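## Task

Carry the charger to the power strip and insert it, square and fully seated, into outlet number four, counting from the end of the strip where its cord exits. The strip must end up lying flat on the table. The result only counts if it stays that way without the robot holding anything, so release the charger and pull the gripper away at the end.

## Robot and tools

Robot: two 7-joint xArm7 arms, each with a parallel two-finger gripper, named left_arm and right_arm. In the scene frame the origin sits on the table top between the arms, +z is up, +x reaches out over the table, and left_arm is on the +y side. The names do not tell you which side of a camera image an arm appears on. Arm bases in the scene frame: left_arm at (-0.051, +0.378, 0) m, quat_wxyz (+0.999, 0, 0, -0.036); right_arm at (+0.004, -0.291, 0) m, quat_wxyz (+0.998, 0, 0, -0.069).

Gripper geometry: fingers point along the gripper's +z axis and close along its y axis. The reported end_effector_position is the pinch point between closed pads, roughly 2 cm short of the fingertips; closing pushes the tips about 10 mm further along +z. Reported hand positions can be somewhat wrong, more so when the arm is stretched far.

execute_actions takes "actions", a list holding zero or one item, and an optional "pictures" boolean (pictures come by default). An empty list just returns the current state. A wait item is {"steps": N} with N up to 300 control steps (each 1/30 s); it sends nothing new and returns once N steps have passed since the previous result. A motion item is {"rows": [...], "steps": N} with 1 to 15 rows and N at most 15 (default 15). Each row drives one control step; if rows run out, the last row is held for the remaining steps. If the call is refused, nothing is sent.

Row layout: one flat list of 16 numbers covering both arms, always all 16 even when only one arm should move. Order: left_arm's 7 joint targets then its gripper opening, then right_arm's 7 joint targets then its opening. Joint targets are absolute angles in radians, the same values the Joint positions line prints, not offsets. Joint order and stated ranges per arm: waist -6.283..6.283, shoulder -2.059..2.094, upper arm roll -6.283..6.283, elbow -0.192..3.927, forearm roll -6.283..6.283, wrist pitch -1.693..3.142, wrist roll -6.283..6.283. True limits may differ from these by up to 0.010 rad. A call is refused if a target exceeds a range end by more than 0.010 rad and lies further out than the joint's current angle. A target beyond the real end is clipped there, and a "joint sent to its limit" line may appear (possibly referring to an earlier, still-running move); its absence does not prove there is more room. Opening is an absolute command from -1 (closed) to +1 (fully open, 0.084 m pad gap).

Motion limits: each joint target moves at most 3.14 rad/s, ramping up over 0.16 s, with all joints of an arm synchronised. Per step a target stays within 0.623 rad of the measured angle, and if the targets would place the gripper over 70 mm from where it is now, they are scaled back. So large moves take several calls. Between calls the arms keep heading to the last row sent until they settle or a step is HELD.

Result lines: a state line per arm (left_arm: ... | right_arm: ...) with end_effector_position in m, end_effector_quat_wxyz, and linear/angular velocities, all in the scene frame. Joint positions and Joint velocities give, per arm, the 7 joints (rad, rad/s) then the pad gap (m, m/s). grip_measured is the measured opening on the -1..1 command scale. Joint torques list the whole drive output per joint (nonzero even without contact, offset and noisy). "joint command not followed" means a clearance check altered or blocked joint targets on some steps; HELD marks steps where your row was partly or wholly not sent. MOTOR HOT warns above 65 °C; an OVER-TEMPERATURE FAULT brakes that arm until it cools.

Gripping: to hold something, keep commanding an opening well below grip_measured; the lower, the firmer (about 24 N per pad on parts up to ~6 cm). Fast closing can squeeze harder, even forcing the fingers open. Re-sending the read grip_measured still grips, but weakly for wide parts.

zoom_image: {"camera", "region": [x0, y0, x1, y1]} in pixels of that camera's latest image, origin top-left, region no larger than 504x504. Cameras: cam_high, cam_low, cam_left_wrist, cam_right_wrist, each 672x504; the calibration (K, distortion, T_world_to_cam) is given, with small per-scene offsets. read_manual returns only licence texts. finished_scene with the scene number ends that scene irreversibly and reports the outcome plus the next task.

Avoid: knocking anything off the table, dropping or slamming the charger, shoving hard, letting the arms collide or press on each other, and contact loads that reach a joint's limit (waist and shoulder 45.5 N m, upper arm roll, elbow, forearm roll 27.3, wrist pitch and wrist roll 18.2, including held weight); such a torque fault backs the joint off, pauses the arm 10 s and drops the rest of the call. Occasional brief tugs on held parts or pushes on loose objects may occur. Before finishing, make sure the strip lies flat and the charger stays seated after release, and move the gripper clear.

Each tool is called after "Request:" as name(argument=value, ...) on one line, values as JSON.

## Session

Request:
execute_actions(actions=[])

Scene clock: 0.00 s of 5400.00 s.
left_arm: end_effector_position=(+0.3406, -0.4062, +0.2610) grip_measured=+1.00 end_effector_quat_wxyz=(+0.731, +0.673, +0.086, -0.066) end_effector_velocity=(+0.000, +0.000, -0.000) end_effector_angular_velocity=(+0.000, -0.001, -0.000) | right_arm: end_effector_position=(+0.3052, -0.5755, +0.1894) grip_measured=+1.00 end_effector_quat_wxyz=(-0.410, +0.774, -0.474, +0.088) end_effector_velocity=(+0.001, -0.000, +0.001) end_effector_angular_velocity=(-0.001, -0.002, +0.001)
Joint positions: left_arm=[-0.817  1.078 -0.273  2.229 -2.125  0.618  0.664  0.084] | right_arm=[-0.752  0.099 -0.286  0.969  0.812  1.402 -0.451  0.084]
Joint velocities: left_arm=[-0.     0.     0.     0.     0.001  0.     0.    -0.   ] | right_arm=[ 0.    -0.     0.001  0.001  0.001  0.    -0.     0.   ]
Joint torques (N m, as the arm reports them, + toward a larger angle): no reading
camera_calibration (this result's frames):
cam_left_wrist: T_world_to_cam=[[0.206684, 0.0829159, 0.974888, -0.255333], [-0.977498, -0.0254572, 0.209402, 0.334407], [0.0421807, -0.996231, 0.0757886, -0.311909], [0, 0, 0, 1]] pos_world=[0.392811, -0.281049, 0.202535]
cam_right_wrist: T_world_to_cam=[[-0.661414, -0.225485, -0.715324, 0.237115], [-0.53707, 0.808122, 0.241857, 0.648204], [0.523534, 0.544147, -0.655604, 0.411944], [0, 0, 0, 1]] pos_world=[0.289296, -0.69452, 0.282913]

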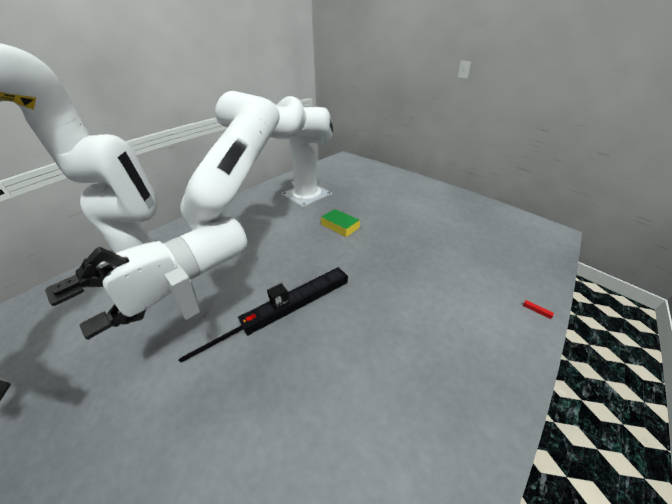

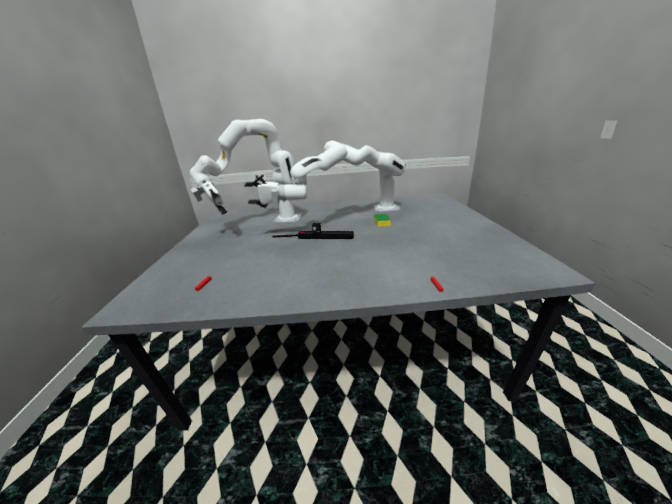

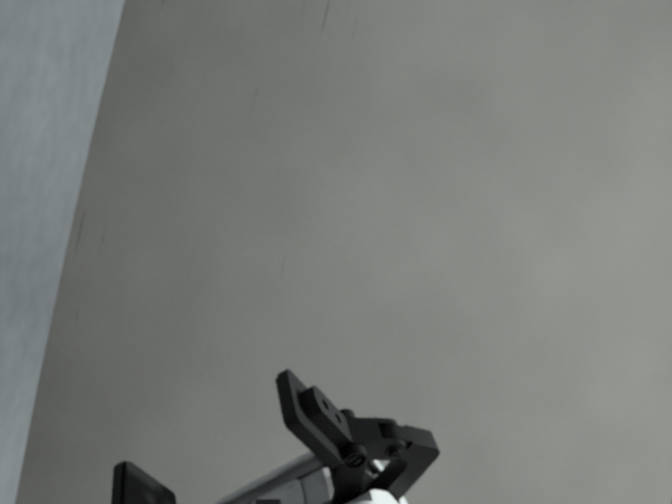

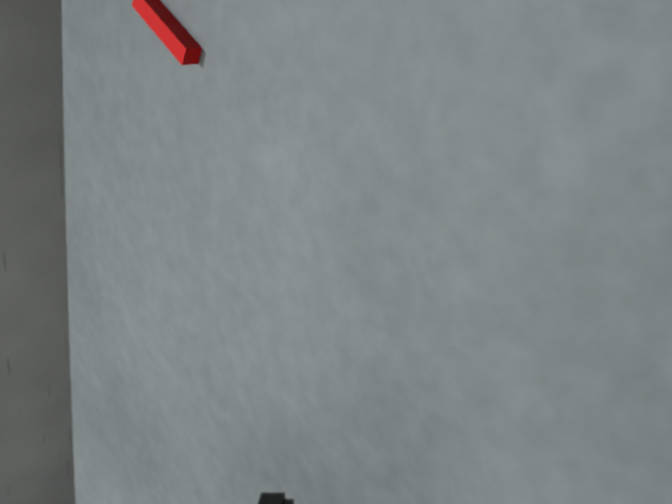

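Request:
zoom_image(camera="cam_high", region=[220, 250, 360, 350])

Region (220, 250, 360, 350) of cam_high's 672x504 image, scaled by 3.600, with more detail than that image has; it fills the top 360 rows of this view, and the rest is white.

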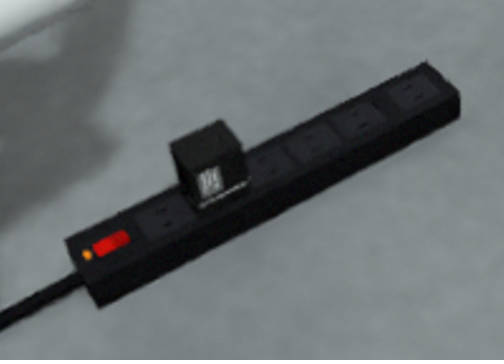

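Request:
execute_actions(actions=[{"rows": [[-0.6293,0.3321,0,1.4642,0,1.1321,-2.061,-1,-0.752,0.099,-0.286,0.969,0.812,1.402,-0.451,1]], "steps": 15}], pictures=false)

Request:
execute_actions(actions=[{"steps": 15}], pictures=false)

Request:
execute_actions(actions=[{"rows": [[-0.6293,0.3321,0,1.4642,0,1.1321,-2.061,-1,0.6658,-0.1896,0,0.8903,0,1.0799,2.309,1]], "steps": 15}], pictures=false)

Request:
execute_actions(actions=[{"steps": 60}])

Scene clock: 33.30 s of 5400.00 s.
left_arm: end_effector_position=(+0.3248, -0.2896, +0.3321) grip_measured=-1.00 end_effector_quat_wxyz=(+0.621, +0.766, -0.002, -0.167) end_effector_velocity=(-0.072, +0.351, -0.051) end_effector_angular_velocity=(+1.325, +0.364, -0.479) | right_arm: end_effector_position=(+0.3052, -0.5754, +0.1893) grip_measured=+1.00 end_effector_quat_wxyz=(-0.410, +0.774, -0.474, +0.088) end_effector_velocity=(-0.000, -0.000, -0.001) end_effector_angular_velocity=(+0.001, +0.001, -0.002)
Joint positions: left_arm=[-0.699  0.623 -0.102  1.768 -1.599  0.939  0.138  0.   ] | right_arm=[-0.752  0.099 -0.286  0.969  0.812  1.402 -0.451  0.084]
Joint velocities: left_arm=[ 0.223 -0.913  0.326 -0.94   1.569  0.594 -1.564  0.   ] | right_arm=[-0.     0.002 -0.     0.     0.001 -0.001  0.    -0.   ]
Joint torques (N m, as the arm reports them, + toward a larger angle): left_arm=[  0.02 -30.29  -1.94  14.53  -0.09   0.32   0.55] | right_arm=[  1.28 -20.06  -0.97  13.46   0.63  -0.18   0.34]
Steps of this call (steps 1 to 90: nothing new was sent; then 29.80 s passed at rest; steps 91 to 105: all 15 steps of this action). Readings (joint positions):
91: left_arm=[-0.817 1.078 -0.273 2.229 -2.125 0.618 0.664] | right_arm=[-0.752 0.099 -0.286 0.969 0.812 1.402 -0.451]
92: left_arm=[-0.816 1.074 -0.271 2.224 -2.120 0.623 0.659] | right_arm=[-0.752 0.099 -0.286 0.969 0.812 1.402 -0.451]
94: left_arm=[-0.806 1.037 -0.254 2.177 -2.078 0.658 0.616] | right_arm=[-0.752 0.099 -0.286 0.969 0.812 1.402 -0.451]
98: left_arm=[-0.760 0.880 -0.190 2.030 -1.925 0.772 0.464] | right_arm=[-0.752 0.099 -0.286 0.969 0.812 1.402 -0.451]
105: the state above

Scene clock: 33.80 s of 5400.00 s.
left_arm: end_effector_position=(+0.3158, -0.1196, +0.2397) grip_measured=-1.00 end_effector_quat_wxyz=(+0.249, +0.933, +0.158, -0.204) end_effector_velocity=(+0.085, +0.345, -0.199) end_effector_angular_velocity=(+1.894, -0.061, +0.715) | right_arm: end_effector_position=(+0.3052, -0.5754, +0.1893) grip_measured=+1.00 end_effector_quat_wxyz=(-0.410, +0.774, -0.474, +0.088) end_effector_velocity=(+0.000, -0.001, +0.000) end_effector_angular_velocity=(-0.001, -0.000, -0.001)
Joint positions: left_arm=[-0.641  0.381 -0.017  1.514 -0.726  1.1   -0.735  0.   ] | right_arm=[-0.752  0.099 -0.286  0.969  0.812  1.402 -0.451  0.084]
Joint velocities: left_arm=[ 0.045 -0.19   0.066 -0.2    1.877  0.127 -1.872  0.   ] | right_arm=[ 0.     0.001 -0.     0.001  0.001 -0.001  0.    -0.   ]
Joint torques (N m, as the arm reports them, + toward a larger angle): left_arm=[  1.43 -27.36  -0.75  15.08  -0.62  -1.44   0.61] | right_arm=[  1.67 -20.15  -1.03  13.33   0.59  -0.04   0.46]
Steps of this call (steps 1 to 15: the robot went on to your last target). Readings (joint positions):
1: left_arm=[-0.692 0.593 -0.092 1.738 -1.546 0.959 0.085] | right_arm=[-0.752 0.099 -0.286 0.969 0.812 1.402 -0.451]
2: left_arm=[-0.685 0.566 -0.082 1.710 -1.492 0.976 0.031] | right_arm=[-0.752 0.099 -0.286 0.969 0.812 1.402 -0.451]
4: left_arm=[-0.674 0.519 -0.065 1.660 -1.381 1.008 -0.080] | right_arm=[-0.752 0.099 -0.286 0.969 0.812 1.402 -0.451]
8: left_arm=[-0.657 0.449 -0.041 1.586 -1.151 1.054 -0.310] | right_arm=[-0.752 0.099 -0.286 0.969 0.812 1.402 -0.451]
15: the state above

Scene clock: 34.30 s of 5400.00 s.
left_arm: end_effector_position=(+0.3761, +0.0081, +0.2001) grip_measured=-1.00 end_effector_quat_wxyz=(+0.004, +0.826, +0.563, -0.013) end_effector_velocity=(+0.031, +0.050, -0.001) end_effector_angular_velocity=(+0.242, -0.126, +1.631) | right_arm: end_effector_position=(+0.3681, -0.4438, +0.1888) grip_measured=+1.00 end_effector_quat_wxyz=(-0.223, +0.902, -0.365, -0.057) end_effector_velocity=(+0.121, +0.314, +0.018) end_effector_angular_velocity=(-0.764, +0.486, +0.707)
Joint positions: left_arm=[-0.63   0.334 -0.001  1.466 -0.03   1.131 -1.887  0.   ] | right_arm=[-0.346 -0.049 -0.138  0.929  0.424  1.237 -0.045  0.084]
Joint velocities: left_arm=[ 0.    -0.018 -0.    -0.019  0.297  0.012 -1.758  0.   ] | right_arm=[ 1.025 -0.26   0.257 -0.072 -0.78  -0.288  1.019  0.   ]
Joint torques (N m, as the arm reports them, + toward a larger angle): left_arm=[  1.18 -27.15  -0.41  14.56  -1.17  -1.8    2.11] | right_arm=[  0.14 -17.73  -1.2   13.49  -0.13  -1.08   0.25]
Steps of this call (steps 1 to 15: all 15 steps of this action). Readings (joint positions):
1: left_arm=[-0.640 0.375 -0.015 1.507 -0.663 1.104 -0.798] | right_arm=[-0.752 0.099 -0.286 0.969 0.812 1.402 -0.451]
2: left_arm=[-0.638 0.369 -0.013 1.502 -0.599 1.108 -0.862] | right_arm=[-0.748 0.097 -0.286 0.968 0.807 1.399 -0.446]
4: left_arm=[-0.636 0.360 -0.010 1.493 -0.471 1.114 -0.991] | right_arm=[-0.712 0.080 -0.275 0.962 0.766 1.376 -0.405]
8: left_arm=[-0.633 0.346 -0.005 1.478 -0.233 1.123 -1.296] | right_arm=[-0.582 0.025 -0.211 0.950 0.642 1.320 -0.281]
15: the state above

Scene clock: 36.30 s of 5400.00 s.
left_arm: end_effector_position=(+0.3795, +0.0134, +0.2001) grip_measured=-1.00 end_effector_quat_wxyz=(-0.000, +0.778, +0.628, +0.000) end_effector_velocity=(-0.000, -0.001, +0.001) end_effector_angular_velocity=(-0.001, -0.001, -0.001) | right_arm: end_effector_position=(+0.3587, -0.0843, +0.2200) grip_measured=+1.00 end_effector_quat_wxyz=(+0.000, +0.629, -0.777, -0.000) end_effector_velocity=(-0.000, +0.000, -0.001) end_effector_angular_velocity=(-0.000, +0.002, -0.003)
Joint positions: left_arm=[-0.629  0.332  0.     1.464  0.     1.132 -2.061  0.   ] | right_arm=[ 0.666 -0.19  -0.     0.89   0.     1.08   2.309  0.084]
Joint velocities: left_arm=[-0.002 -0.002  0.001  0.    -0.001 -0.    -0.     0.   ] | right_arm=[ 0.     0.001  0.    -0.001  0.001  0.     0.003  0.   ]
Joint torques (N m, as the arm reports them, + toward a larger angle): left_arm=[  1.71 -27.43  -0.23  14.6    0.15  -1.81   0.61] | right_arm=[  1.33 -15.81  -0.45  14.99  -0.12  -1.98   0.5 ]
Steps of this call (steps 1 to 60: the robot went on to your last target). Readings (joint positions):
1: left_arm=[-0.630 0.333 -0.001 1.466 -0.021 1.131 -1.938] | right_arm=[-0.312 -0.058 -0.129 0.927 0.399 1.228 -0.011]
2: left_arm=[-0.630 0.333 -0.001 1.465 -0.015 1.131 -1.974] | right_arm=[-0.278 -0.066 -0.122 0.925 0.375 1.219 0.023]
4: left_arm=[-0.630 0.333 -0.001 1.465 -0.008 1.132 -2.017] | right_arm=[-0.210 -0.080 -0.108 0.921 0.333 1.203 0.091]
8: left_arm=[-0.629 0.332 -0.000 1.464 -0.002 1.132 -2.049] | right_arm=[-0.077 -0.103 -0.085 0.914 0.262 1.177 0.224]
60: the state above
camera_calibration (this result's frames):
cam_left_wrist: T_world_to_cam=[[0.976361, -0.216139, -0.00195924, -0.331461], [-0.216147, -0.976346, -0.00538263, 0.162605], [-0.000749499, 0.00567887, -0.999984, 0.327151], [0, 0, 0, 1]] pos_world=[0.359017, 0.0852591, 0.327371]
cam_right_wrist: T_world_to_cam=[[-0.979505, 0.201248, 0.00833902, 0.396042], [0.201191, 0.979525, -0.00724149, 0.0771121], [-0.00962562, -0.00541534, -0.999939, 0.357429], [0, 0, 0, 1]] pos_world=[0.375851, -0.153301, 0.354663]

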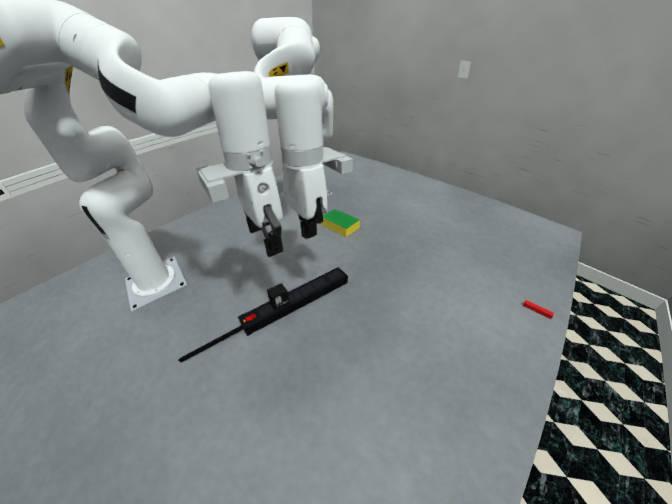

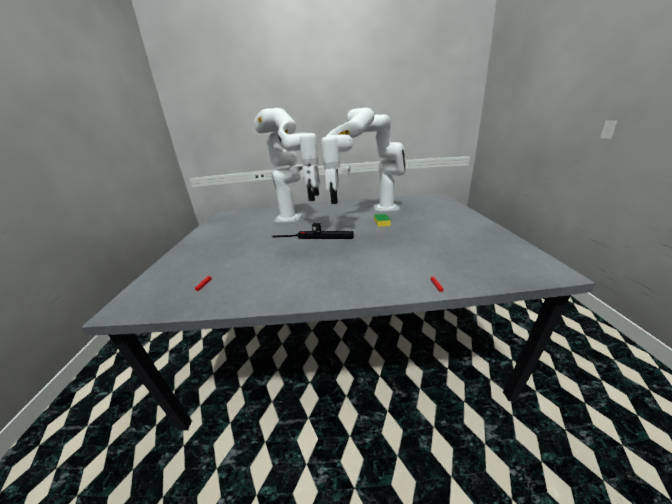

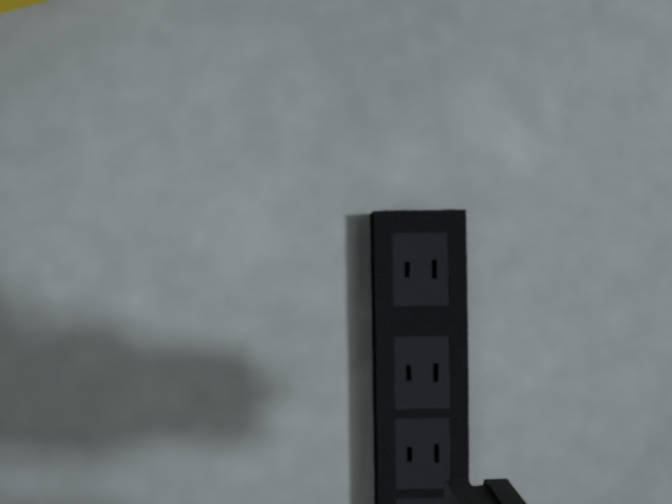

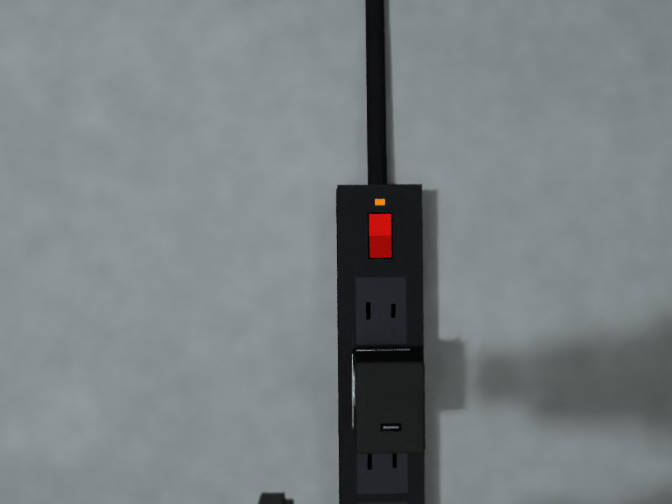

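Request:
execute_actions(actions=[{"rows": [[-0.628,0.36,0,1.44,0,1.08,-2.063,-1,0.663,-0.16,0,0.865,0,1.025,2.303,1],[-0.628,0.36,0,1.44,0,1.08,-2.063,-1,0.663,-0.16,0,0.865,0,1.025,2.303,1],[-0.627,0.39,0,1.415,0,1.025,-2.065,-1,0.661,-0.13,0,0.84,0,0.97,2.298,1],[-0.627,0.39,0,1.415,0,1.025,-2.065,-1,0.661,-0.13,0,0.84,0,0.97,2.298,1],[-0.626,0.42,0,1.395,0,0.975,-2.066,-1,0.659,-0.10,0,0.815,0,0.915,2.293,1],[-0.626,0.42,0,1.395,0,0.975,-2.066,-1,0.659,-0.10,0,0.815,0,0.915,2.293,1],[-0.625,0.45,0,1.376,0,0.926,-2.068,-1,0.657,-0.07,0,0.792,0,0.862,2.289,1],[-0.625,0.45,0,1.376,0,0.926,-2.068,-1,0.657,-0.07,0,0.792,0,0.862,2.289,1],[-0.624,0.48,0,1.359,0,0.879,-2.069,-1,0.656,-0.045,0,0.774,0,0.819,2.286,1],[-0.624,0.48,0,1.359,0,0.879,-2.069,-1,0.656,-0.045,0,0.774,0,0.819,2.286,1],[-0.6234,0.505,0,1.347,0,0.842,-2.0704,-1,0.65475,-0.0209,0,0.7572,0,0.7781,2.2838,1],[-0.6234,0.505,0,1.347,0,0.842,-2.0704,-1,0.65475,-0.0209,0,0.7572,0,0.7781,2.2838,1],[-0.6234,0.523,0,1.3393,0,0.8163,-2.0704,-1,0.65475,-0.0209,0,0.7572,0,0.7781,2.2838,1]], "steps": 15}], pictures=false)

Request:
execute_actions(actions=[{"steps": 25}])

Scene clock: 69.60 s of 5400.00 s.
left_arm: end_effector_position=(+0.3861, +0.0119, +0.0828) grip_measured=-1.00 end_effector_quat_wxyz=(-0.002, +0.774, +0.634, -0.000) end_effector_velocity=(-0.008, +0.010, -0.215) end_effector_angular_velocity=(+0.020, +0.023, +0.015) | right_arm: end_effector_position=(+0.3660, -0.0849, +0.1279) grip_measured=+1.00 end_effector_quat_wxyz=(+0.003, +0.634, -0.773, -0.000) end_effector_velocity=(-0.006, -0.008, -0.108) end_effector_angular_velocity=(-0.009, +0.015, +0.012)
Joint positions: left_arm=[-0.624  0.495  0.     1.353 -0.     0.862 -2.069  0.   ] | right_arm=[ 0.656 -0.036 -0.     0.768 -0.     0.809  2.286  0.084]
Joint velocities: left_arm=[ 0.004  0.326  0.001 -0.166 -0.    -0.462 -0.01   0.   ] | right_arm=[-0.01   0.188  0.001 -0.142 -0.    -0.313 -0.021  0.   ]
Joint torques (N m, as the arm reports them, + toward a larger angle): left_arm=[  1.47 -34.62  -0.44  14.86   0.08  -1.62   0.59] | right_arm=[  1.51 -22.15  -0.42  16.63  -0.11  -2.1    0.51]
Steps of this call (steps 1 to 15: the robot went on to your last target; steps 16 to 90: nothing new was sent; then 29.80 s passed at rest; steps 91 to 105: all 15 steps of this action). Readings (joint positions):
91: left_arm=[-0.629 0.332 -0.000 1.464 -0.000 1.132 -2.061] | right_arm=[0.666 -0.189 0.000 0.890 -0.000 1.080 2.309]
92: left_arm=[-0.629 0.334 -0.000 1.463 0.000 1.127 -2.061] | right_arm=[0.666 -0.188 0.000 0.889 0.000 1.075 2.308]
94: left_arm=[-0.629 0.345 -0.000 1.453 0.000 1.100 -2.062] | right_arm=[0.664 -0.175 0.000 0.878 0.000 1.047 2.306]
98: left_arm=[-0.627 0.398 0.000 1.411 -0.000 1.015 -2.065] | right_arm=[0.661 -0.123 -0.000 0.834 -0.000 0.958 2.297]
105: the state above

Scene clock: 70.43 s of 5400.00 s.
left_arm: end_effector_position=(+0.3865, +0.0119, +0.0651) grip_measured=-1.00 end_effector_quat_wxyz=(+0.000, +0.773, +0.634, +0.000) end_effector_velocity=(+0.001, +0.001, -0.000) end_effector_angular_velocity=(+0.001, -0.000, +0.002) | right_arm: end_effector_position=(+0.3671, -0.0847, +0.1200) grip_measured=+1.00 end_effector_quat_wxyz=(-0.000, +0.634, -0.773, +0.000) end_effector_velocity=(+0.000, -0.000, +0.000) end_effector_angular_velocity=(+0.000, -0.002, +0.001)
Joint positions: left_arm=[-0.623  0.523 -0.     1.339  0.     0.816 -2.07   0.   ] | right_arm=[ 0.655 -0.021  0.     0.757  0.     0.778  2.284  0.084]
Joint velocities: left_arm=[ 0.002  0.     0.001 -0.     0.    -0.    -0.     0.   ] | right_arm=[ 0.001 -0.001 -0.001 -0.001 -0.001 -0.002  0.     0.   ]
Joint torques (N m, as the arm reports them, + toward a larger angle): left_arm=[  1.83 -29.6   -0.38  13.33   0.17  -1.74   0.58] | right_arm=[  1.45 -17.76  -0.49  13.31  -0.09  -1.86   0.35]
Steps of this call (steps 1 to 25: the robot went on to your last target). Readings (joint positions):
1: left_arm=[-0.624 0.504 0.000 1.348 -0.000 0.849 -2.070] | right_arm=[0.655 -0.031 -0.000 0.764 -0.000 0.800 2.285]
2: left_arm=[-0.624 0.511 0.000 1.344 -0.000 0.840 -2.070] | right_arm=[0.655 -0.028 -0.000 0.762 -0.000 0.794 2.285]
4: left_arm=[-0.624 0.517 0.000 1.342 -0.000 0.828 -2.070] | right_arm=[0.655 -0.025 0.000 0.761 0.000 0.786 2.284]
8: left_arm=[-0.623 0.520 -0.000 1.342 0.000 0.819 -2.070] | right_arm=[0.655 -0.023 0.000 0.759 0.000 0.780 2.284]
25: the state above
camera_calibration (this result's frames):
cam_left_wrist: T_world_to_cam=[[0.979552, -0.201182, -0.00184312, -0.340326], [-0.201189, -0.979538, -0.00532123, 0.156153], [-0.000734874, 0.00558324, -0.999984, 0.192171], [0, 0, 0, 1]] pos_world=[0.364924, 0.0834177, 0.192371]
cam_right_wrist: T_world_to_cam=[[-0.982221, 0.187544, 0.00827594, 0.405023], [0.187487, 0.982241, -0.00719481, 0.080363], [-0.00947831, -0.00551526, -0.99994, 0.25744], [0, 0, 0, 1]] pos_world=[0.385195, -0.153476, 0.254651]

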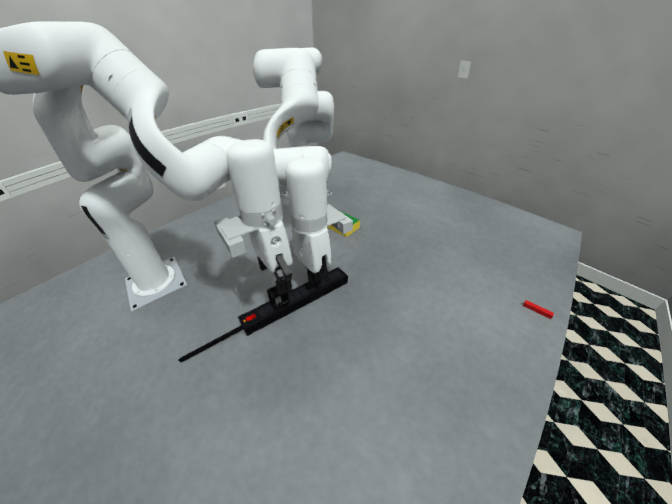

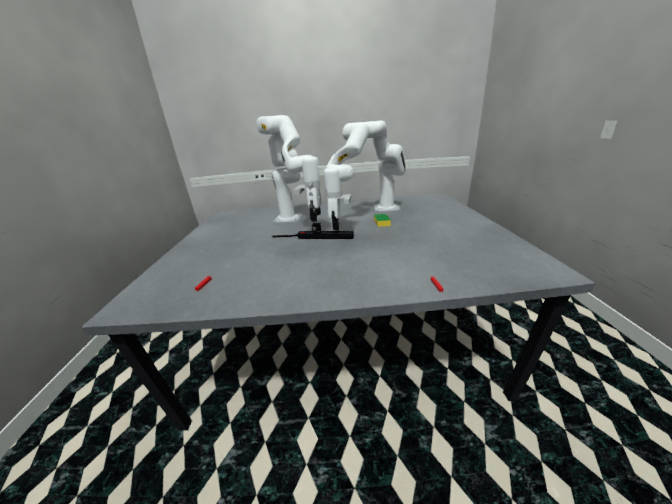

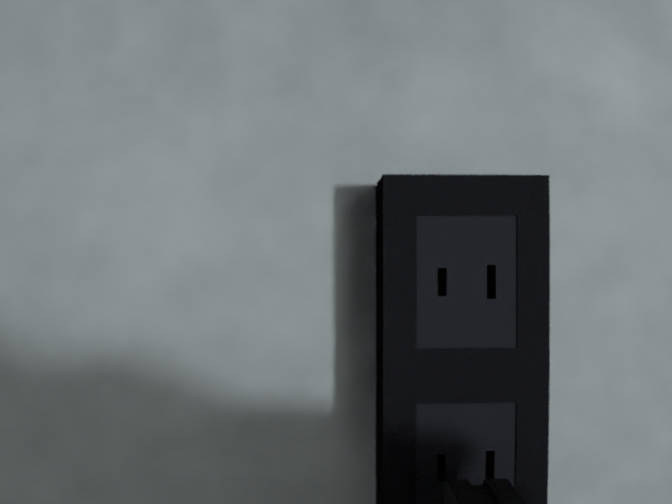

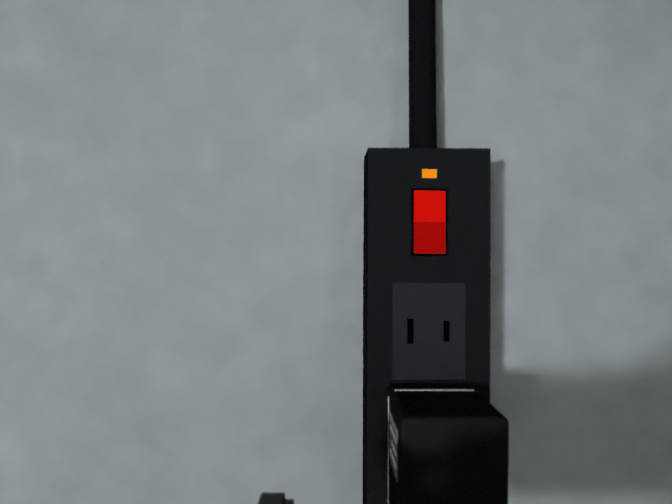

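Request:
execute_actions(actions=[{"rows": [[-0.6234,0.523,0,1.3393,0,0.8163,-2.0704,-1,0.65475,-0.005,0,0.7495,0,0.7545,2.2888,1],[-0.6234,0.523,0,1.3393,0,0.8163,-2.0704,-1,0.65475,0.011,0,0.742,0,0.731,2.2888,1],[-0.6234,0.523,0,1.3393,0,0.8163,-2.0704,-1,0.65475,0.028,0,0.7348,0,0.7068,2.2888,1],[-0.6234,0.523,0,1.3393,0,0.8163,-2.0704,-1,0.65475,0.04538,0,0.72817,0,0.68279,2.2888,0.8],[-0.6234,0.523,0,1.3393,0,0.8163,-2.0704,-1,0.65475,0.061,0,0.7233,0,0.6623,2.2888,0.6],[-0.6234,0.523,0,1.3393,0,0.8163,-2.0704,-1,0.65475,0.076,0,0.719,0,0.643,2.2888,0.4],[-0.6234,0.523,0,1.3393,0,0.8163,-2.0704,-1,0.65475,0.092,0,0.715,0,0.623,2.2888,0.2],[-0.6234,0.523,0,1.3393,0,0.8163,-2.0704,-1,0.65475,0.10831,0,0.71147,0,0.60316,2.2888,0.1]], "steps": 15}], pictures=false)

Request:
execute_actions(actions=[{"steps": 20}])

Scene clock: 90.70 s of 5400.00 s.
left_arm: end_effector_position=(+0.3865, +0.0119, +0.0650) grip_measured=-1.00 end_effector_quat_wxyz=(-0.000, +0.773, +0.634, +0.000) end_effector_velocity=(-0.001, -0.001, -0.000) end_effector_angular_velocity=(-0.000, +0.001, -0.002) | right_arm: end_effector_position=(+0.3668, -0.0849, +0.0651) grip_measured=+0.09 end_effector_quat_wxyz=(+0.001, +0.633, -0.775, -0.000) end_effector_velocity=(+0.014, +0.007, -0.009) end_effector_angular_velocity=(+0.025, -0.043, -0.003)
Joint positions: left_arm=[-0.623  0.523 -0.     1.339 -0.     0.816 -2.07   0.   ] | right_arm=[ 0.655  0.103  0.     0.713 -0.     0.611  2.289  0.048]
Joint velocities: left_arm=[-0.002  0.001 -0.001  0.    -0.001  0.    -0.     0.   ] | right_arm=[-0.001  0.041 -0.002  0.004  0.    -0.086  0.    -0.   ]
Joint torques (N m, as the arm reports them, + toward a larger angle): left_arm=[  1.84 -29.74  -0.42  13.36   0.13  -1.77   0.6 ] | right_arm=[  1.5  -19.98  -0.39  12.3   -0.35  -1.69   0.58]
Steps of this call (steps 1 to 15: the robot went on to your last target; steps 16 to 90: nothing new was sent; then 16.77 s passed at rest; steps 91 to 105: all 15 steps of this action). Readings (joint positions):
91: left_arm=[-0.623 0.523 -0.000 1.339 0.000 0.816 -2.070] | right_arm=[0.655 -0.021 -0.000 0.757 -0.000 0.778 2.284]
92: left_arm=[-0.623 0.523 -0.000 1.339 0.000 0.816 -2.070] | right_arm=[0.655 -0.019 -0.000 0.756 -0.000 0.774 2.285]
94: left_arm=[-0.623 0.523 0.000 1.339 -0.000 0.816 -2.070] | right_arm=[0.655 -0.006 -0.000 0.751 0.000 0.753 2.286]
98: left_arm=[-0.623 0.523 0.000 1.339 0.000 0.816 -2.070] | right_arm=[0.655 0.046 0.000 0.729 -0.000 0.684 2.288]
105: the state above

Scene clock: 91.37 s of 5400.00 s.
left_arm: end_effector_position=(+0.3865, +0.0119, +0.0650) grip_measured=-1.00 end_effector_quat_wxyz=(-0.000, +0.773, +0.634, +0.000) end_effector_velocity=(-0.001, -0.001, -0.000) end_effector_angular_velocity=(-0.001, +0.001, -0.001) | right_arm: end_effector_position=(+0.3671, -0.0847, +0.0631) grip_measured=+0.09 end_effector_quat_wxyz=(-0.000, +0.632, -0.775, +0.000) end_effector_velocity=(+0.000, -0.000, +0.000) end_effector_angular_velocity=(+0.000, +0.000, -0.001)
Joint positions: left_arm=[-0.623  0.523  0.     1.339  0.     0.816 -2.07   0.   ] | right_arm=[ 0.655  0.108 -0.     0.711  0.     0.603  2.289  0.048]
Joint velocities: left_arm=[-0.001  0.    -0.001  0.    -0.001 -0.    -0.     0.   ] | right_arm=[-0.     0.    -0.     0.     0.001  0.    -0.    -0.   ]
Joint torques (N m, as the arm reports them, + toward a larger angle): left_arm=[  1.68 -29.77  -0.35  13.25   0.09  -1.78   0.56] | right_arm=[  1.95 -19.3   -0.62  12.01  -0.16  -1.93   0.58]
Steps of this call (steps 1 to 15: the robot went on to your last target; steps 16 to 20: nothing new was sent). Readings (joint positions):
1: left_arm=[-0.623 0.523 0.000 1.339 0.000 0.816 -2.070] | right_arm=[0.655 0.104 -0.000 0.713 0.000 0.609 2.289]
2: left_arm=[-0.623 0.523 0.000 1.339 -0.000 0.816 -2.070] | right_arm=[0.655 0.105 -0.000 0.713 0.000 0.607 2.289]
4: left_arm=[-0.623 0.523 0.000 1.339 -0.000 0.816 -2.070] | right_arm=[0.655 0.106 -0.000 0.713 0.000 0.605 2.289]
8: left_arm=[-0.623 0.523 -0.000 1.339 -0.000 0.816 -2.070] | right_arm=[0.655 0.107 -0.000 0.712 0.000 0.604 2.289]
20: the state above
All arms were judged still, so your last target was given up. Only a new action makes them travel on or press farther. Fingers that are still opening or closing keep moving.
camera_calibration (this result's frames):
cam_left_wrist: T_world_to_cam=[[0.979553, -0.201178, -0.00195843, -0.340287], [-0.201186, -0.979538, -0.00538374, 0.156175], [-0.000835268, 0.00566766, -0.999984, 0.192138], [0, 0, 0, 1]] pos_world=[0.36491, 0.0834316, 0.192309]
cam_right_wrist: T_world_to_cam=[[-0.981271, 0.192457, 0.00827013, 0.405565], [0.1924, 0.98129, -0.0071885, 0.0780678], [-0.00949887, -0.00546268, -0.99994, 0.200477], [0, 0, 0, 1]] pos_world=[0.384853, -0.153566, 0.197672]

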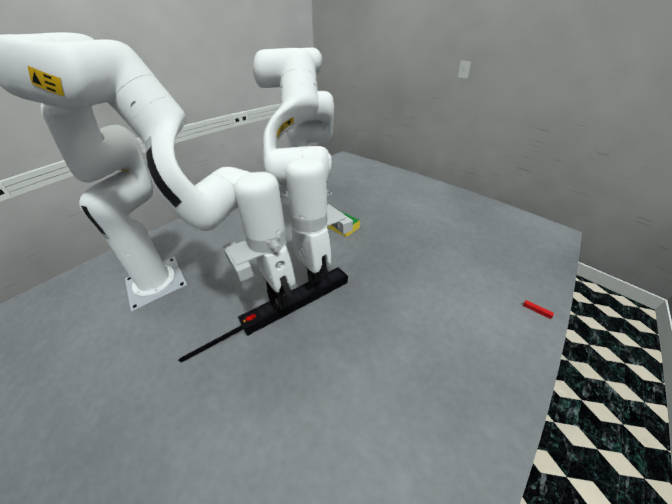

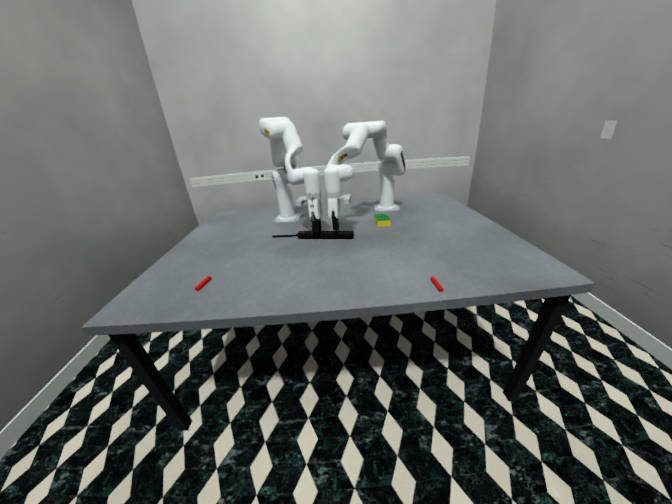

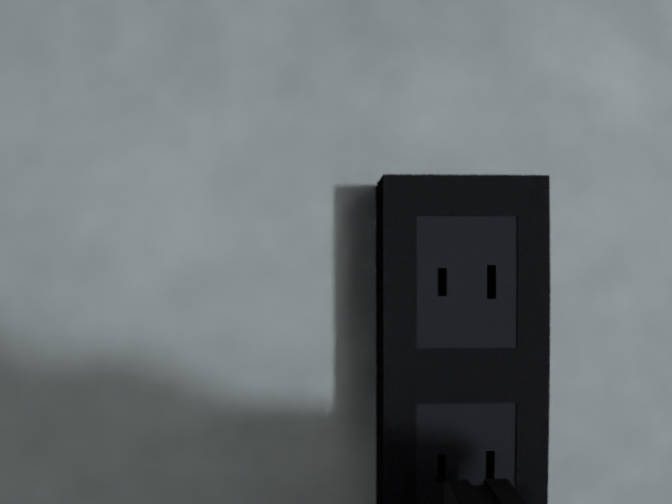

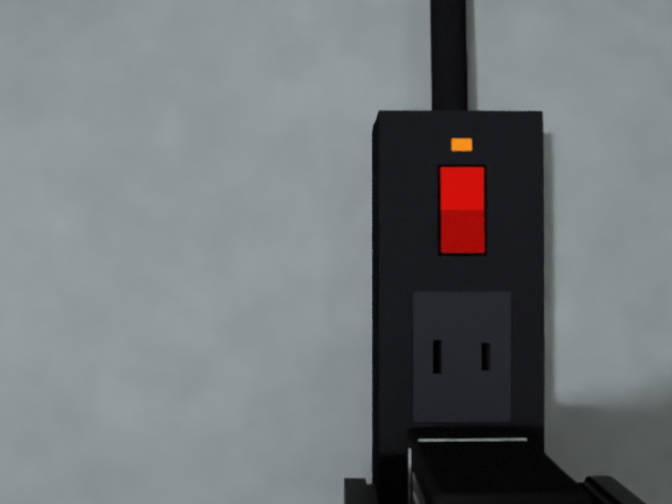

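Request:
execute_actions(actions=[{"rows": [[-0.6234,0.5265,0,1.3384,0,0.8119,-2.0704,-1,0.6516,0.1051,0,0.7073,0,0.6022,2.2857,0.1],[-0.6234,0.53,0,1.3375,0,0.8075,-2.0704,-1,0.64845,0.10197,0,0.70307,0,0.6011,2.2825,0.1],[-0.6234,0.5335,0,1.3366,0,0.8031,-2.0704,-1,0.64845,0.10197,0,0.70307,0,0.6011,2.2825,0.0],[-0.6234,0.537,0,1.3358,0,0.7988,-2.0704,-1,0.64845,0.10197,0,0.70307,0,0.6011,2.2825,-0.1],[-0.6234,0.5405,0,1.335,0,0.7945,-2.0704,-1,0.64845,0.10197,0,0.70307,0,0.6011,2.2825,-0.15],[-0.6234,0.5405,0,1.335,0,0.7945,-2.0704,-1,0.64845,0.10197,0,0.70307,0,0.6011,2.2825,-0.18],[-0.6234,0.5405,0,1.335,0,0.7945,-2.0704,-1,0.64845,0.10197,0,0.70307,0,0.6011,2.2825,-0.2],[-0.6234,0.5405,0,1.335,0,0.7945,-2.0704,-1,0.64845,0.10197,0,0.70307,0,0.6011,2.2825,-0.22],[-0.6234,0.5405,0,1.335,0,0.7945,-2.0704,-1,0.64845,0.10197,0,0.70307,0,0.6011,2.2825,-0.25],[-0.6234,0.5405,0,1.335,0,0.7945,-2.0704,-1,0.64845,0.10197,0,0.70307,0,0.6011,2.2825,-0.28],[-0.6234,0.5405,0,1.335,0,0.7945,-2.0704,-1,0.64845,0.10197,0,0.70307,0,0.6011,2.2825,-0.31],[-0.6234,0.5405,0,1.335,0,0.7945,-2.0704,-1,0.64845,0.10197,0,0.70307,0,0.6011,2.2825,-0.35],[-0.6234,0.5405,0,1.335,0,0.7945,-2.0704,-1,0.64845,0.10197,0,0.70307,0,0.6011,2.2825,-0.45],[-0.6234,0.5405,0,1.335,0,0.7945,-2.0704,-1,0.64845,0.10197,0,0.70307,0,0.6011,2.2825,-0.7],[-0.6234,0.5405,0,1.335,0,0.7945,-2.0704,-1,0.64845,0.10197,0,0.70307,0,0.6011,2.2825,-1]], "steps": 15}], pictures=false)

Request:
execute_actions(actions=[{"rows": [[-0.6234,0.5405,0,1.335,0,0.7945,-2.0704,-1,0.64845,0.10197,0,0.70307,0,0.6011,2.2825,-1],[-0.6234,0.5423,0,1.3346,0,0.7923,-2.0704,-1,0.64845,0.10197,0,0.70307,0,0.6011,2.2825,-1],[-0.6234,0.5423,0,1.3346,0,0.7923,-2.0704,-1,0.64845,0.10197,0,0.70307,0,0.6011,2.2825,-1],[-0.6234,0.5441,0,1.3342,0,0.7901,-2.0704,-1,0.64845,0.10197,0,0.70307,0,0.6011,2.2825,-1],[-0.6234,0.5441,0,1.3342,0,0.7901,-2.0704,-1,0.64845,0.10197,0,0.70307,0,0.6011,2.2825,-1],[-0.6234,0.5459,0,1.3339,0,0.788,-2.0704,-1,0.64845,0.10197,0,0.70307,0,0.6011,2.2825,-1],[-0.6234,0.5459,0,1.3339,0,0.788,-2.0704,-1,0.64845,0.10197,0,0.70307,0,0.6011,2.2825,-1],[-0.6234,0.5477,0,1.3335,0,0.7858,-2.0704,-1,0.64845,0.10197,0,0.70307,0,0.6011,2.2825,-1],[-0.6234,0.5477,0,1.3335,0,0.7858,-2.0704,-1,0.64845,0.10197,0,0.70307,0,0.6011,2.2825,-1],[-0.6234,0.5495,0,1.3332,0,0.7837,-2.0704,-1,0.64845,0.10197,0,0.70307,0,0.6011,2.2825,-1]], "steps": 15}], pictures=false)

Request:
execute_actions(actions=[{"steps": 15}])

Scene clock: 140.70 s of 5400.00 s.
left_arm: end_effector_position=(+0.3866, +0.0118, +0.0555) grip_measured=-1.00 end_effector_quat_wxyz=(+0.000, +0.773, +0.634, +0.000) end_effector_velocity=(+0.001, -0.001, -0.000) end_effector_angular_velocity=(-0.002, -0.003, -0.001) | right_arm: end_effector_position=(+0.3664, -0.0880, +0.0630) grip_measured=-0.33 end_effector_quat_wxyz=(-0.000, +0.633, -0.775, -0.000) end_effector_velocity=(+0.000, -0.000, +0.000) end_effector_angular_velocity=(+0.001, -0.000, -0.001)
Joint positions: left_arm=[-0.623  0.54  -0.     1.335  0.     0.795 -2.07   0.   ] | right_arm=[0.649 0.102 0.    0.703 0.    0.601 2.283 0.03 ]
Joint velocities: left_arm=[-0.001  0.001  0.001  0.     0.001 -0.005  0.     0.   ] | right_arm=[-0.     0.    -0.001  0.     0.001 -0.    -0.001  0.   ]
Joint torques (N m, as the arm reports them, + toward a larger angle): left_arm=[  1.77 -29.77  -0.36  13.18   0.12  -1.87   0.56] | right_arm=[  1.03 -19.47  -0.44  11.76  -0.33  -1.84   0.59]
Steps of this call (steps 1 to 90: nothing new was sent; then 45.83 s passed at rest; steps 91 to 105: all 15 steps of this action). Readings (joint positions):
91: left_arm=[-0.623 0.523 -0.000 1.339 -0.000 0.816 -2.070] | right_arm=[0.655 0.108 0.000 0.711 0.000 0.603 2.289]
92: left_arm=[-0.623 0.524 -0.000 1.339 0.000 0.815 -2.070] | right_arm=[0.654 0.108 0.000 0.711 -0.000 0.603 2.288]
94: left_arm=[-0.623 0.527 -0.000 1.339 0.000 0.811 -2.070] | right_arm=[0.652 0.105 0.000 0.707 -0.000 0.602 2.286]
98: left_arm=[-0.623 0.537 0.000 1.335 -0.000 0.800 -2.070] | right_arm=[0.649 0.103 -0.000 0.704 0.000 0.601 2.283]
105: the state above

Scene clock: 141.20 s of 5400.00 s.
left_arm: end_effector_position=(+0.3864, +0.0120, +0.0503) grip_measured=-1.00 end_effector_quat_wxyz=(-0.000, +0.773, +0.634, -0.000) end_effector_velocity=(-0.000, -0.002, -0.003) end_effector_angular_velocity=(-0.002, -0.002, -0.003) | right_arm: end_effector_position=(+0.3664, -0.0881, +0.0630) grip_measured=-0.33 end_effector_quat_wxyz=(-0.000, +0.633, -0.775, -0.000) end_effector_velocity=(+0.000, -0.000, +0.000) end_effector_angular_velocity=(-0.000, -0.001, -0.000)
Joint positions: left_arm=[-0.623  0.549  0.     1.333 -0.     0.785 -2.07   0.   ] | right_arm=[0.649 0.102 0.    0.703 0.    0.601 2.283 0.03 ]
Joint velocities: left_arm=[-0.002  0.005 -0.    -0.001  0.    -0.009  0.     0.   ] | right_arm=[ 0.     0.    -0.001  0.001 -0.001 -0.     0.     0.   ]
Joint torques (N m, as the arm reports them, + toward a larger angle): left_arm=[  1.81 -30.18  -0.32  13.27   0.17  -1.77   0.56] | right_arm=[  0.93 -19.02  -0.83  11.97  -0.15  -1.9    0.37]
Steps of this call (steps 1 to 15: all 15 steps of this action). Readings (joint positions):
1: left_arm=[-0.623 0.540 -0.000 1.335 0.000 0.795 -2.070] | right_arm=[0.649 0.102 0.000 0.703 0.000 0.601 2.283]
2: left_arm=[-0.623 0.540 -0.000 1.335 0.000 0.795 -2.070] | right_arm=[0.649 0.102 0.000 0.703 0.000 0.601 2.283]
4: left_arm=[-0.623 0.541 -0.000 1.335 0.000 0.794 -2.070] | right_arm=[0.649 0.102 0.000 0.703 0.000 0.601 2.283]
8: left_arm=[-0.623 0.544 0.000 1.334 -0.000 0.790 -2.070] | right_arm=[0.649 0.102 0.000 0.703 0.000 0.601 2.283]
15: the state above

Scene clock: 141.70 s of 5400.00 s.
left_arm: end_effector_position=(+0.3865, +0.0119, +0.0501) grip_measured=-1.00 end_effector_quat_wxyz=(+0.000, +0.773, +0.634, +0.000) end_effector_velocity=(+0.001, +0.002, -0.001) end_effector_angular_velocity=(+0.002, +0.000, +0.002) | right_arm: end_effector_position=(+0.3664, -0.0882, +0.0630) grip_measured=-0.33 end_effector_quat_wxyz=(-0.000, +0.633, -0.775, +0.000) end_effector_velocity=(+0.000, -0.000, -0.000) end_effector_angular_velocity=(-0.000, -0.000, -0.000)
Joint positions: left_arm=[-0.623  0.549 -0.     1.333  0.     0.784 -2.07   0.   ] | right_arm=[ 0.648  0.102  0.     0.703 -0.     0.601  2.282  0.03 ]
Joint velocities: left_arm=[ 0.001  0.001  0.001 -0.     0.001  0.     0.     0.   ] | right_arm=[-0.    -0.    -0.001 -0.001 -0.001 -0.001 -0.    -0.   ]
Joint torques (N m, as the arm reports them, + toward a larger angle): left_arm=[  1.71 -29.95  -0.31  13.12   0.12  -1.81   0.58] | right_arm=[  0.88 -18.76  -0.98  11.67  -0.37  -1.55   0.4 ]
Steps of this call (steps 1 to 15: the robot went on to your last target). Readings (joint positions):
1: left_arm=[-0.623 0.549 0.000 1.333 -0.000 0.784 -2.070] | right_arm=[0.649 0.102 0.000 0.703 0.000 0.601 2.283]
2: left_arm=[-0.623 0.549 0.000 1.333 -0.000 0.784 -2.070] | right_arm=[0.649 0.102 0.000 0.703 0.000 0.601 2.283]
4: left_arm=[-0.623 0.549 -0.000 1.333 0.000 0.784 -2.070] | right_arm=[0.649 0.102 0.000 0.703 0.000 0.601 2.282]
8: left_arm=[-0.623 0.549 -0.000 1.333 0.000 0.784 -2.070] | right_arm=[0.648 0.102 0.000 0.703 0.000 0.601 2.282]
15: the state above
All arms were judged still, so your last target was given up. Only a new action makes them travel on or press farther. Fingers that are still opening or closing keep moving.
camera_calibration (this result's frames):
cam_left_wrist: T_world_to_cam=[[0.979553, -0.201179, -0.00193395, -0.340322], [-0.201186, -0.979538, -0.0053707, 0.156091], [-0.000813911, 0.00564997, -0.999984, 0.177214], [0, 0, 0, 1]] pos_world=[0.364911, 0.0834304, 0.177392]
cam_right_wrist: T_world_to_cam=[[-0.981279, 0.192415, 0.00828398, 0.40551], [0.192358, 0.981298, -0.00719984, 0.081568], [-0.00951442, -0.00547156, -0.99994, 0.200432], [0, 0, 0, 1]] pos_world=[0.384135, -0.156972, 0.197648]

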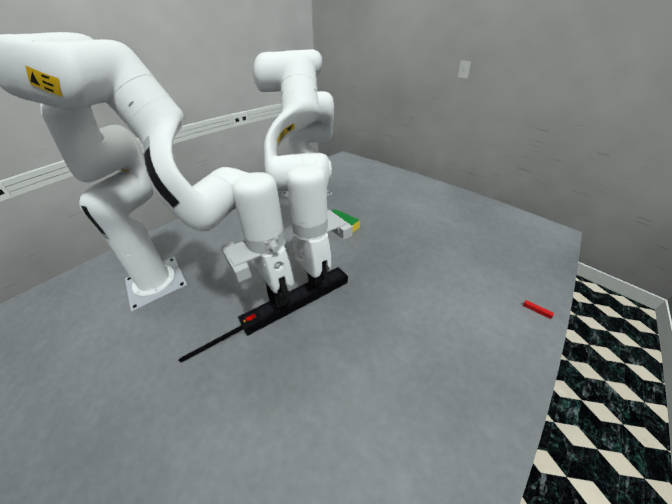

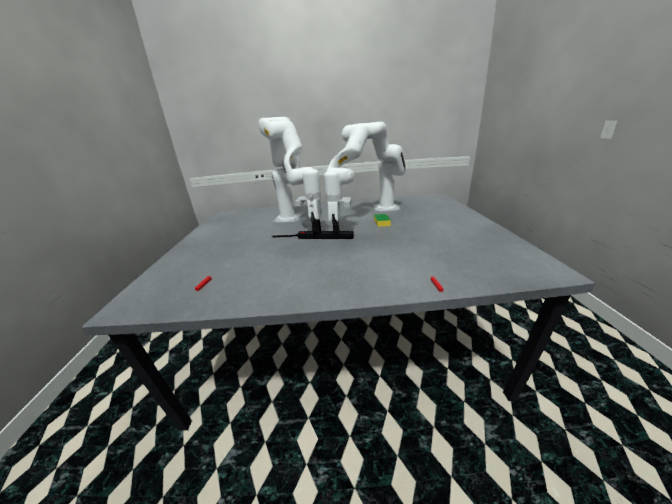

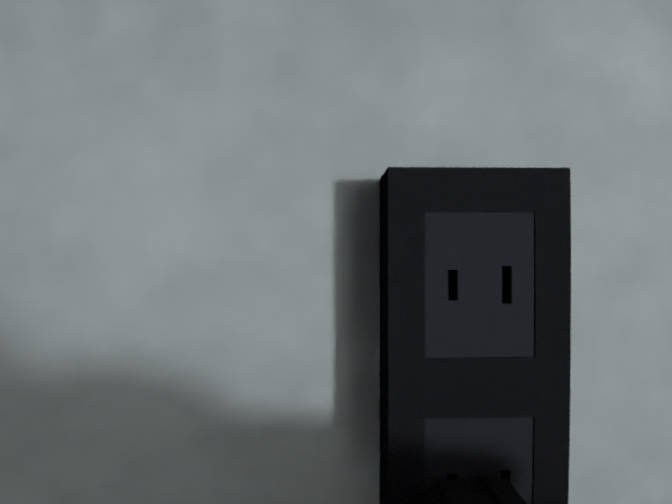

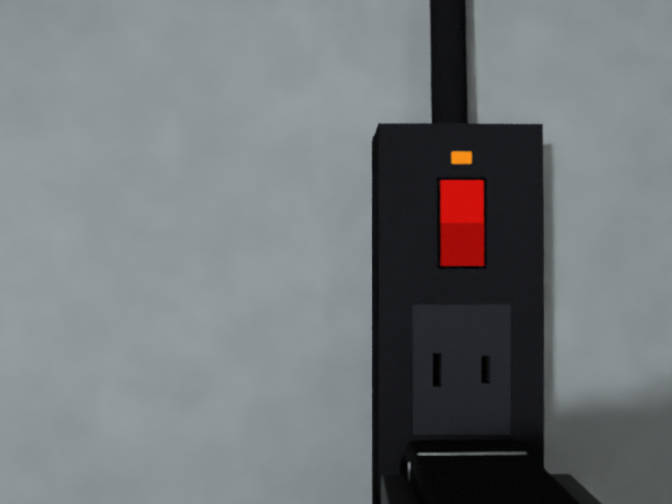

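Request:
execute_actions(actions=[{"rows": [[-0.6234,0.5504,0,1.333,0,0.7826,-2.0704,-1,0.64845,0.10197,0,0.70307,0,0.6011,2.2825,-1],[-0.6234,0.5504,0,1.333,0,0.7826,-2.0704,-1,0.64845,0.10197,0,0.70307,0,0.6011,2.2825,-1],[-0.6234,0.5513,0,1.3329,0,0.7816,-2.0704,-1,0.64845,0.10197,0,0.70307,0,0.6011,2.2825,-1],[-0.6234,0.5513,0,1.3329,0,0.7816,-2.0704,-1,0.64845,0.10197,0,0.70307,0,0.6011,2.2825,-1],[-0.6234,0.5522,0,1.3327,0,0.7805,-2.0704,-1,0.64845,0.10197,0,0.70307,0,0.6011,2.2825,-1],[-0.6234,0.5522,0,1.3327,0,0.7805,-2.0704,-1,0.64845,0.10197,0,0.70307,0,0.6011,2.2825,-1],[-0.6234,0.5531,0,1.3326,0,0.7795,-2.0704,-1,0.64845,0.10197,0,0.70307,0,0.6011,2.2825,-1]], "steps": 15}], pictures=false)

Request:
execute_actions(actions=[{"steps": 15}], pictures=false)

Scene clock: 158.13 s of 5400.00 s.
left_arm: end_effector_position=(+0.3868, +0.0117, +0.0488) grip_measured=-1.00 end_effector_quat_wxyz=(+0.001, +0.773, +0.634, +0.000) end_effector_velocity=(-0.000, +0.000, -0.001) end_effector_angular_velocity=(+0.000, +0.001, +0.000) | right_arm: end_effector_position=(+0.3664, -0.0882, +0.0630) grip_measured=-0.33 end_effector_quat_wxyz=(+0.000, +0.632, -0.775, -0.000) end_effector_velocity=(-0.000, -0.000, -0.000) end_effector_angular_velocity=(+0.000, +0.001, -0.002)
Joint positions: left_arm=[-0.623  0.552 -0.     1.333 -0.     0.78  -2.07   0.   ] | right_arm=[0.648 0.102 0.    0.703 0.    0.601 2.283 0.03 ]
Joint velocities: left_arm=[-0.     0.001  0.    -0.001 -0.001 -0.001 -0.     0.   ] | right_arm=[-0.     0.001 -0.001  0.     0.001 -0.    -0.     0.   ]
Joint torques (N m, as the arm reports them, + toward a larger angle): left_arm=[  1.83 -27.98  -0.26  12.59   0.16  -1.91   0.57] | right_arm=[  0.51 -18.95  -1.14  11.77  -0.14  -1.74   0.32]
Steps of this call (steps 1 to 90: nothing new was sent; then 12.93 s passed at rest; steps 91 to 105: all 15 steps of this action). Readings (joint positions):
91: left_arm=[-0.623 0.550 -0.000 1.333 -0.000 0.784 -2.070] | right_arm=[0.648 0.102 0.000 0.703 0.000 0.601 2.283]
92: left_arm=[-0.623 0.550 -0.000 1.333 0.000 0.783 -2.070] | right_arm=[0.648 0.102 0.000 0.703 0.000 0.601 2.283]
94: left_arm=[-0.623 0.550 -0.000 1.333 0.000 0.783 -2.070] | right_arm=[0.648 0.102 0.000 0.703 0.000 0.601 2.282]
98: left_arm=[-0.623 0.552 -0.000 1.333 -0.000 0.781 -2.070] | right_arm=[0.648 0.102 0.000 0.703 0.000 0.601 2.282]
105: the state above

Scene clock: 158.63 s of 5400.00 s.
left_arm: end_effector_position=(+0.3867, +0.0117, +0.0485) grip_measured=-1.00 end_effector_quat_wxyz=(+0.000, +0.773, +0.634, +0.000) end_effector_velocity=(+0.000, +0.000, +0.000) end_effector_angular_velocity=(+0.000, -0.000, +0.001) | right_arm: end_effector_position=(+0.3664, -0.0882, +0.0630) grip_measured=-0.33 end_effector_quat_wxyz=(+0.000, +0.632, -0.775, -0.000) end_effector_velocity=(+0.000, +0.000, +0.000) end_effector_angular_velocity=(-0.000, -0.000, +0.001)
Joint positions: left_arm=[-0.623  0.553 -0.     1.333 -0.     0.78  -2.07   0.   ] | right_arm=[0.648 0.102 0.    0.703 0.    0.601 2.282 0.03 ]
Joint velocities: left_arm=[-0.    -0.     0.    -0.     0.     0.    -0.001  0.   ] | right_arm=[-0.    -0.     0.     0.    -0.001  0.     0.    -0.   ]
Joint torques (N m, as the arm reports them, + toward a larger angle): left_arm=[  1.61 -26.28  -0.42  11.74   0.16  -1.97   0.51] | right_arm=[  0.35 -19.01  -0.96  11.56  -0.1   -1.66   0.57]
Steps of this call (steps 1 to 15: the robot went on to your last target). Readings (joint positions):
1: left_arm=[-0.623 0.552 -0.000 1.333 -0.000 0.780 -2.070] | right_arm=[0.648 0.102 0.000 0.703 0.000 0.601 2.283]
2: left_arm=[-0.623 0.552 -0.000 1.333 -0.000 0.780 -2.070] | right_arm=[0.648 0.102 0.000 0.703 0.000 0.601 2.283]
4: left_arm=[-0.623 0.552 -0.000 1.333 -0.000 0.780 -2.070] | right_arm=[0.648 0.102 0.000 0.703 0.000 0.601 2.283]
8: left_arm=[-0.623 0.552 -0.000 1.333 -0.000 0.780 -2.070] | right_arm=[0.648 0.102 0.000 0.703 0.000 0.601 2.282]
15: the state above
All arms were judged still, so your last target was given up. Only a new action makes them travel on or press farther. Fingers that are still opening or closing keep moving.


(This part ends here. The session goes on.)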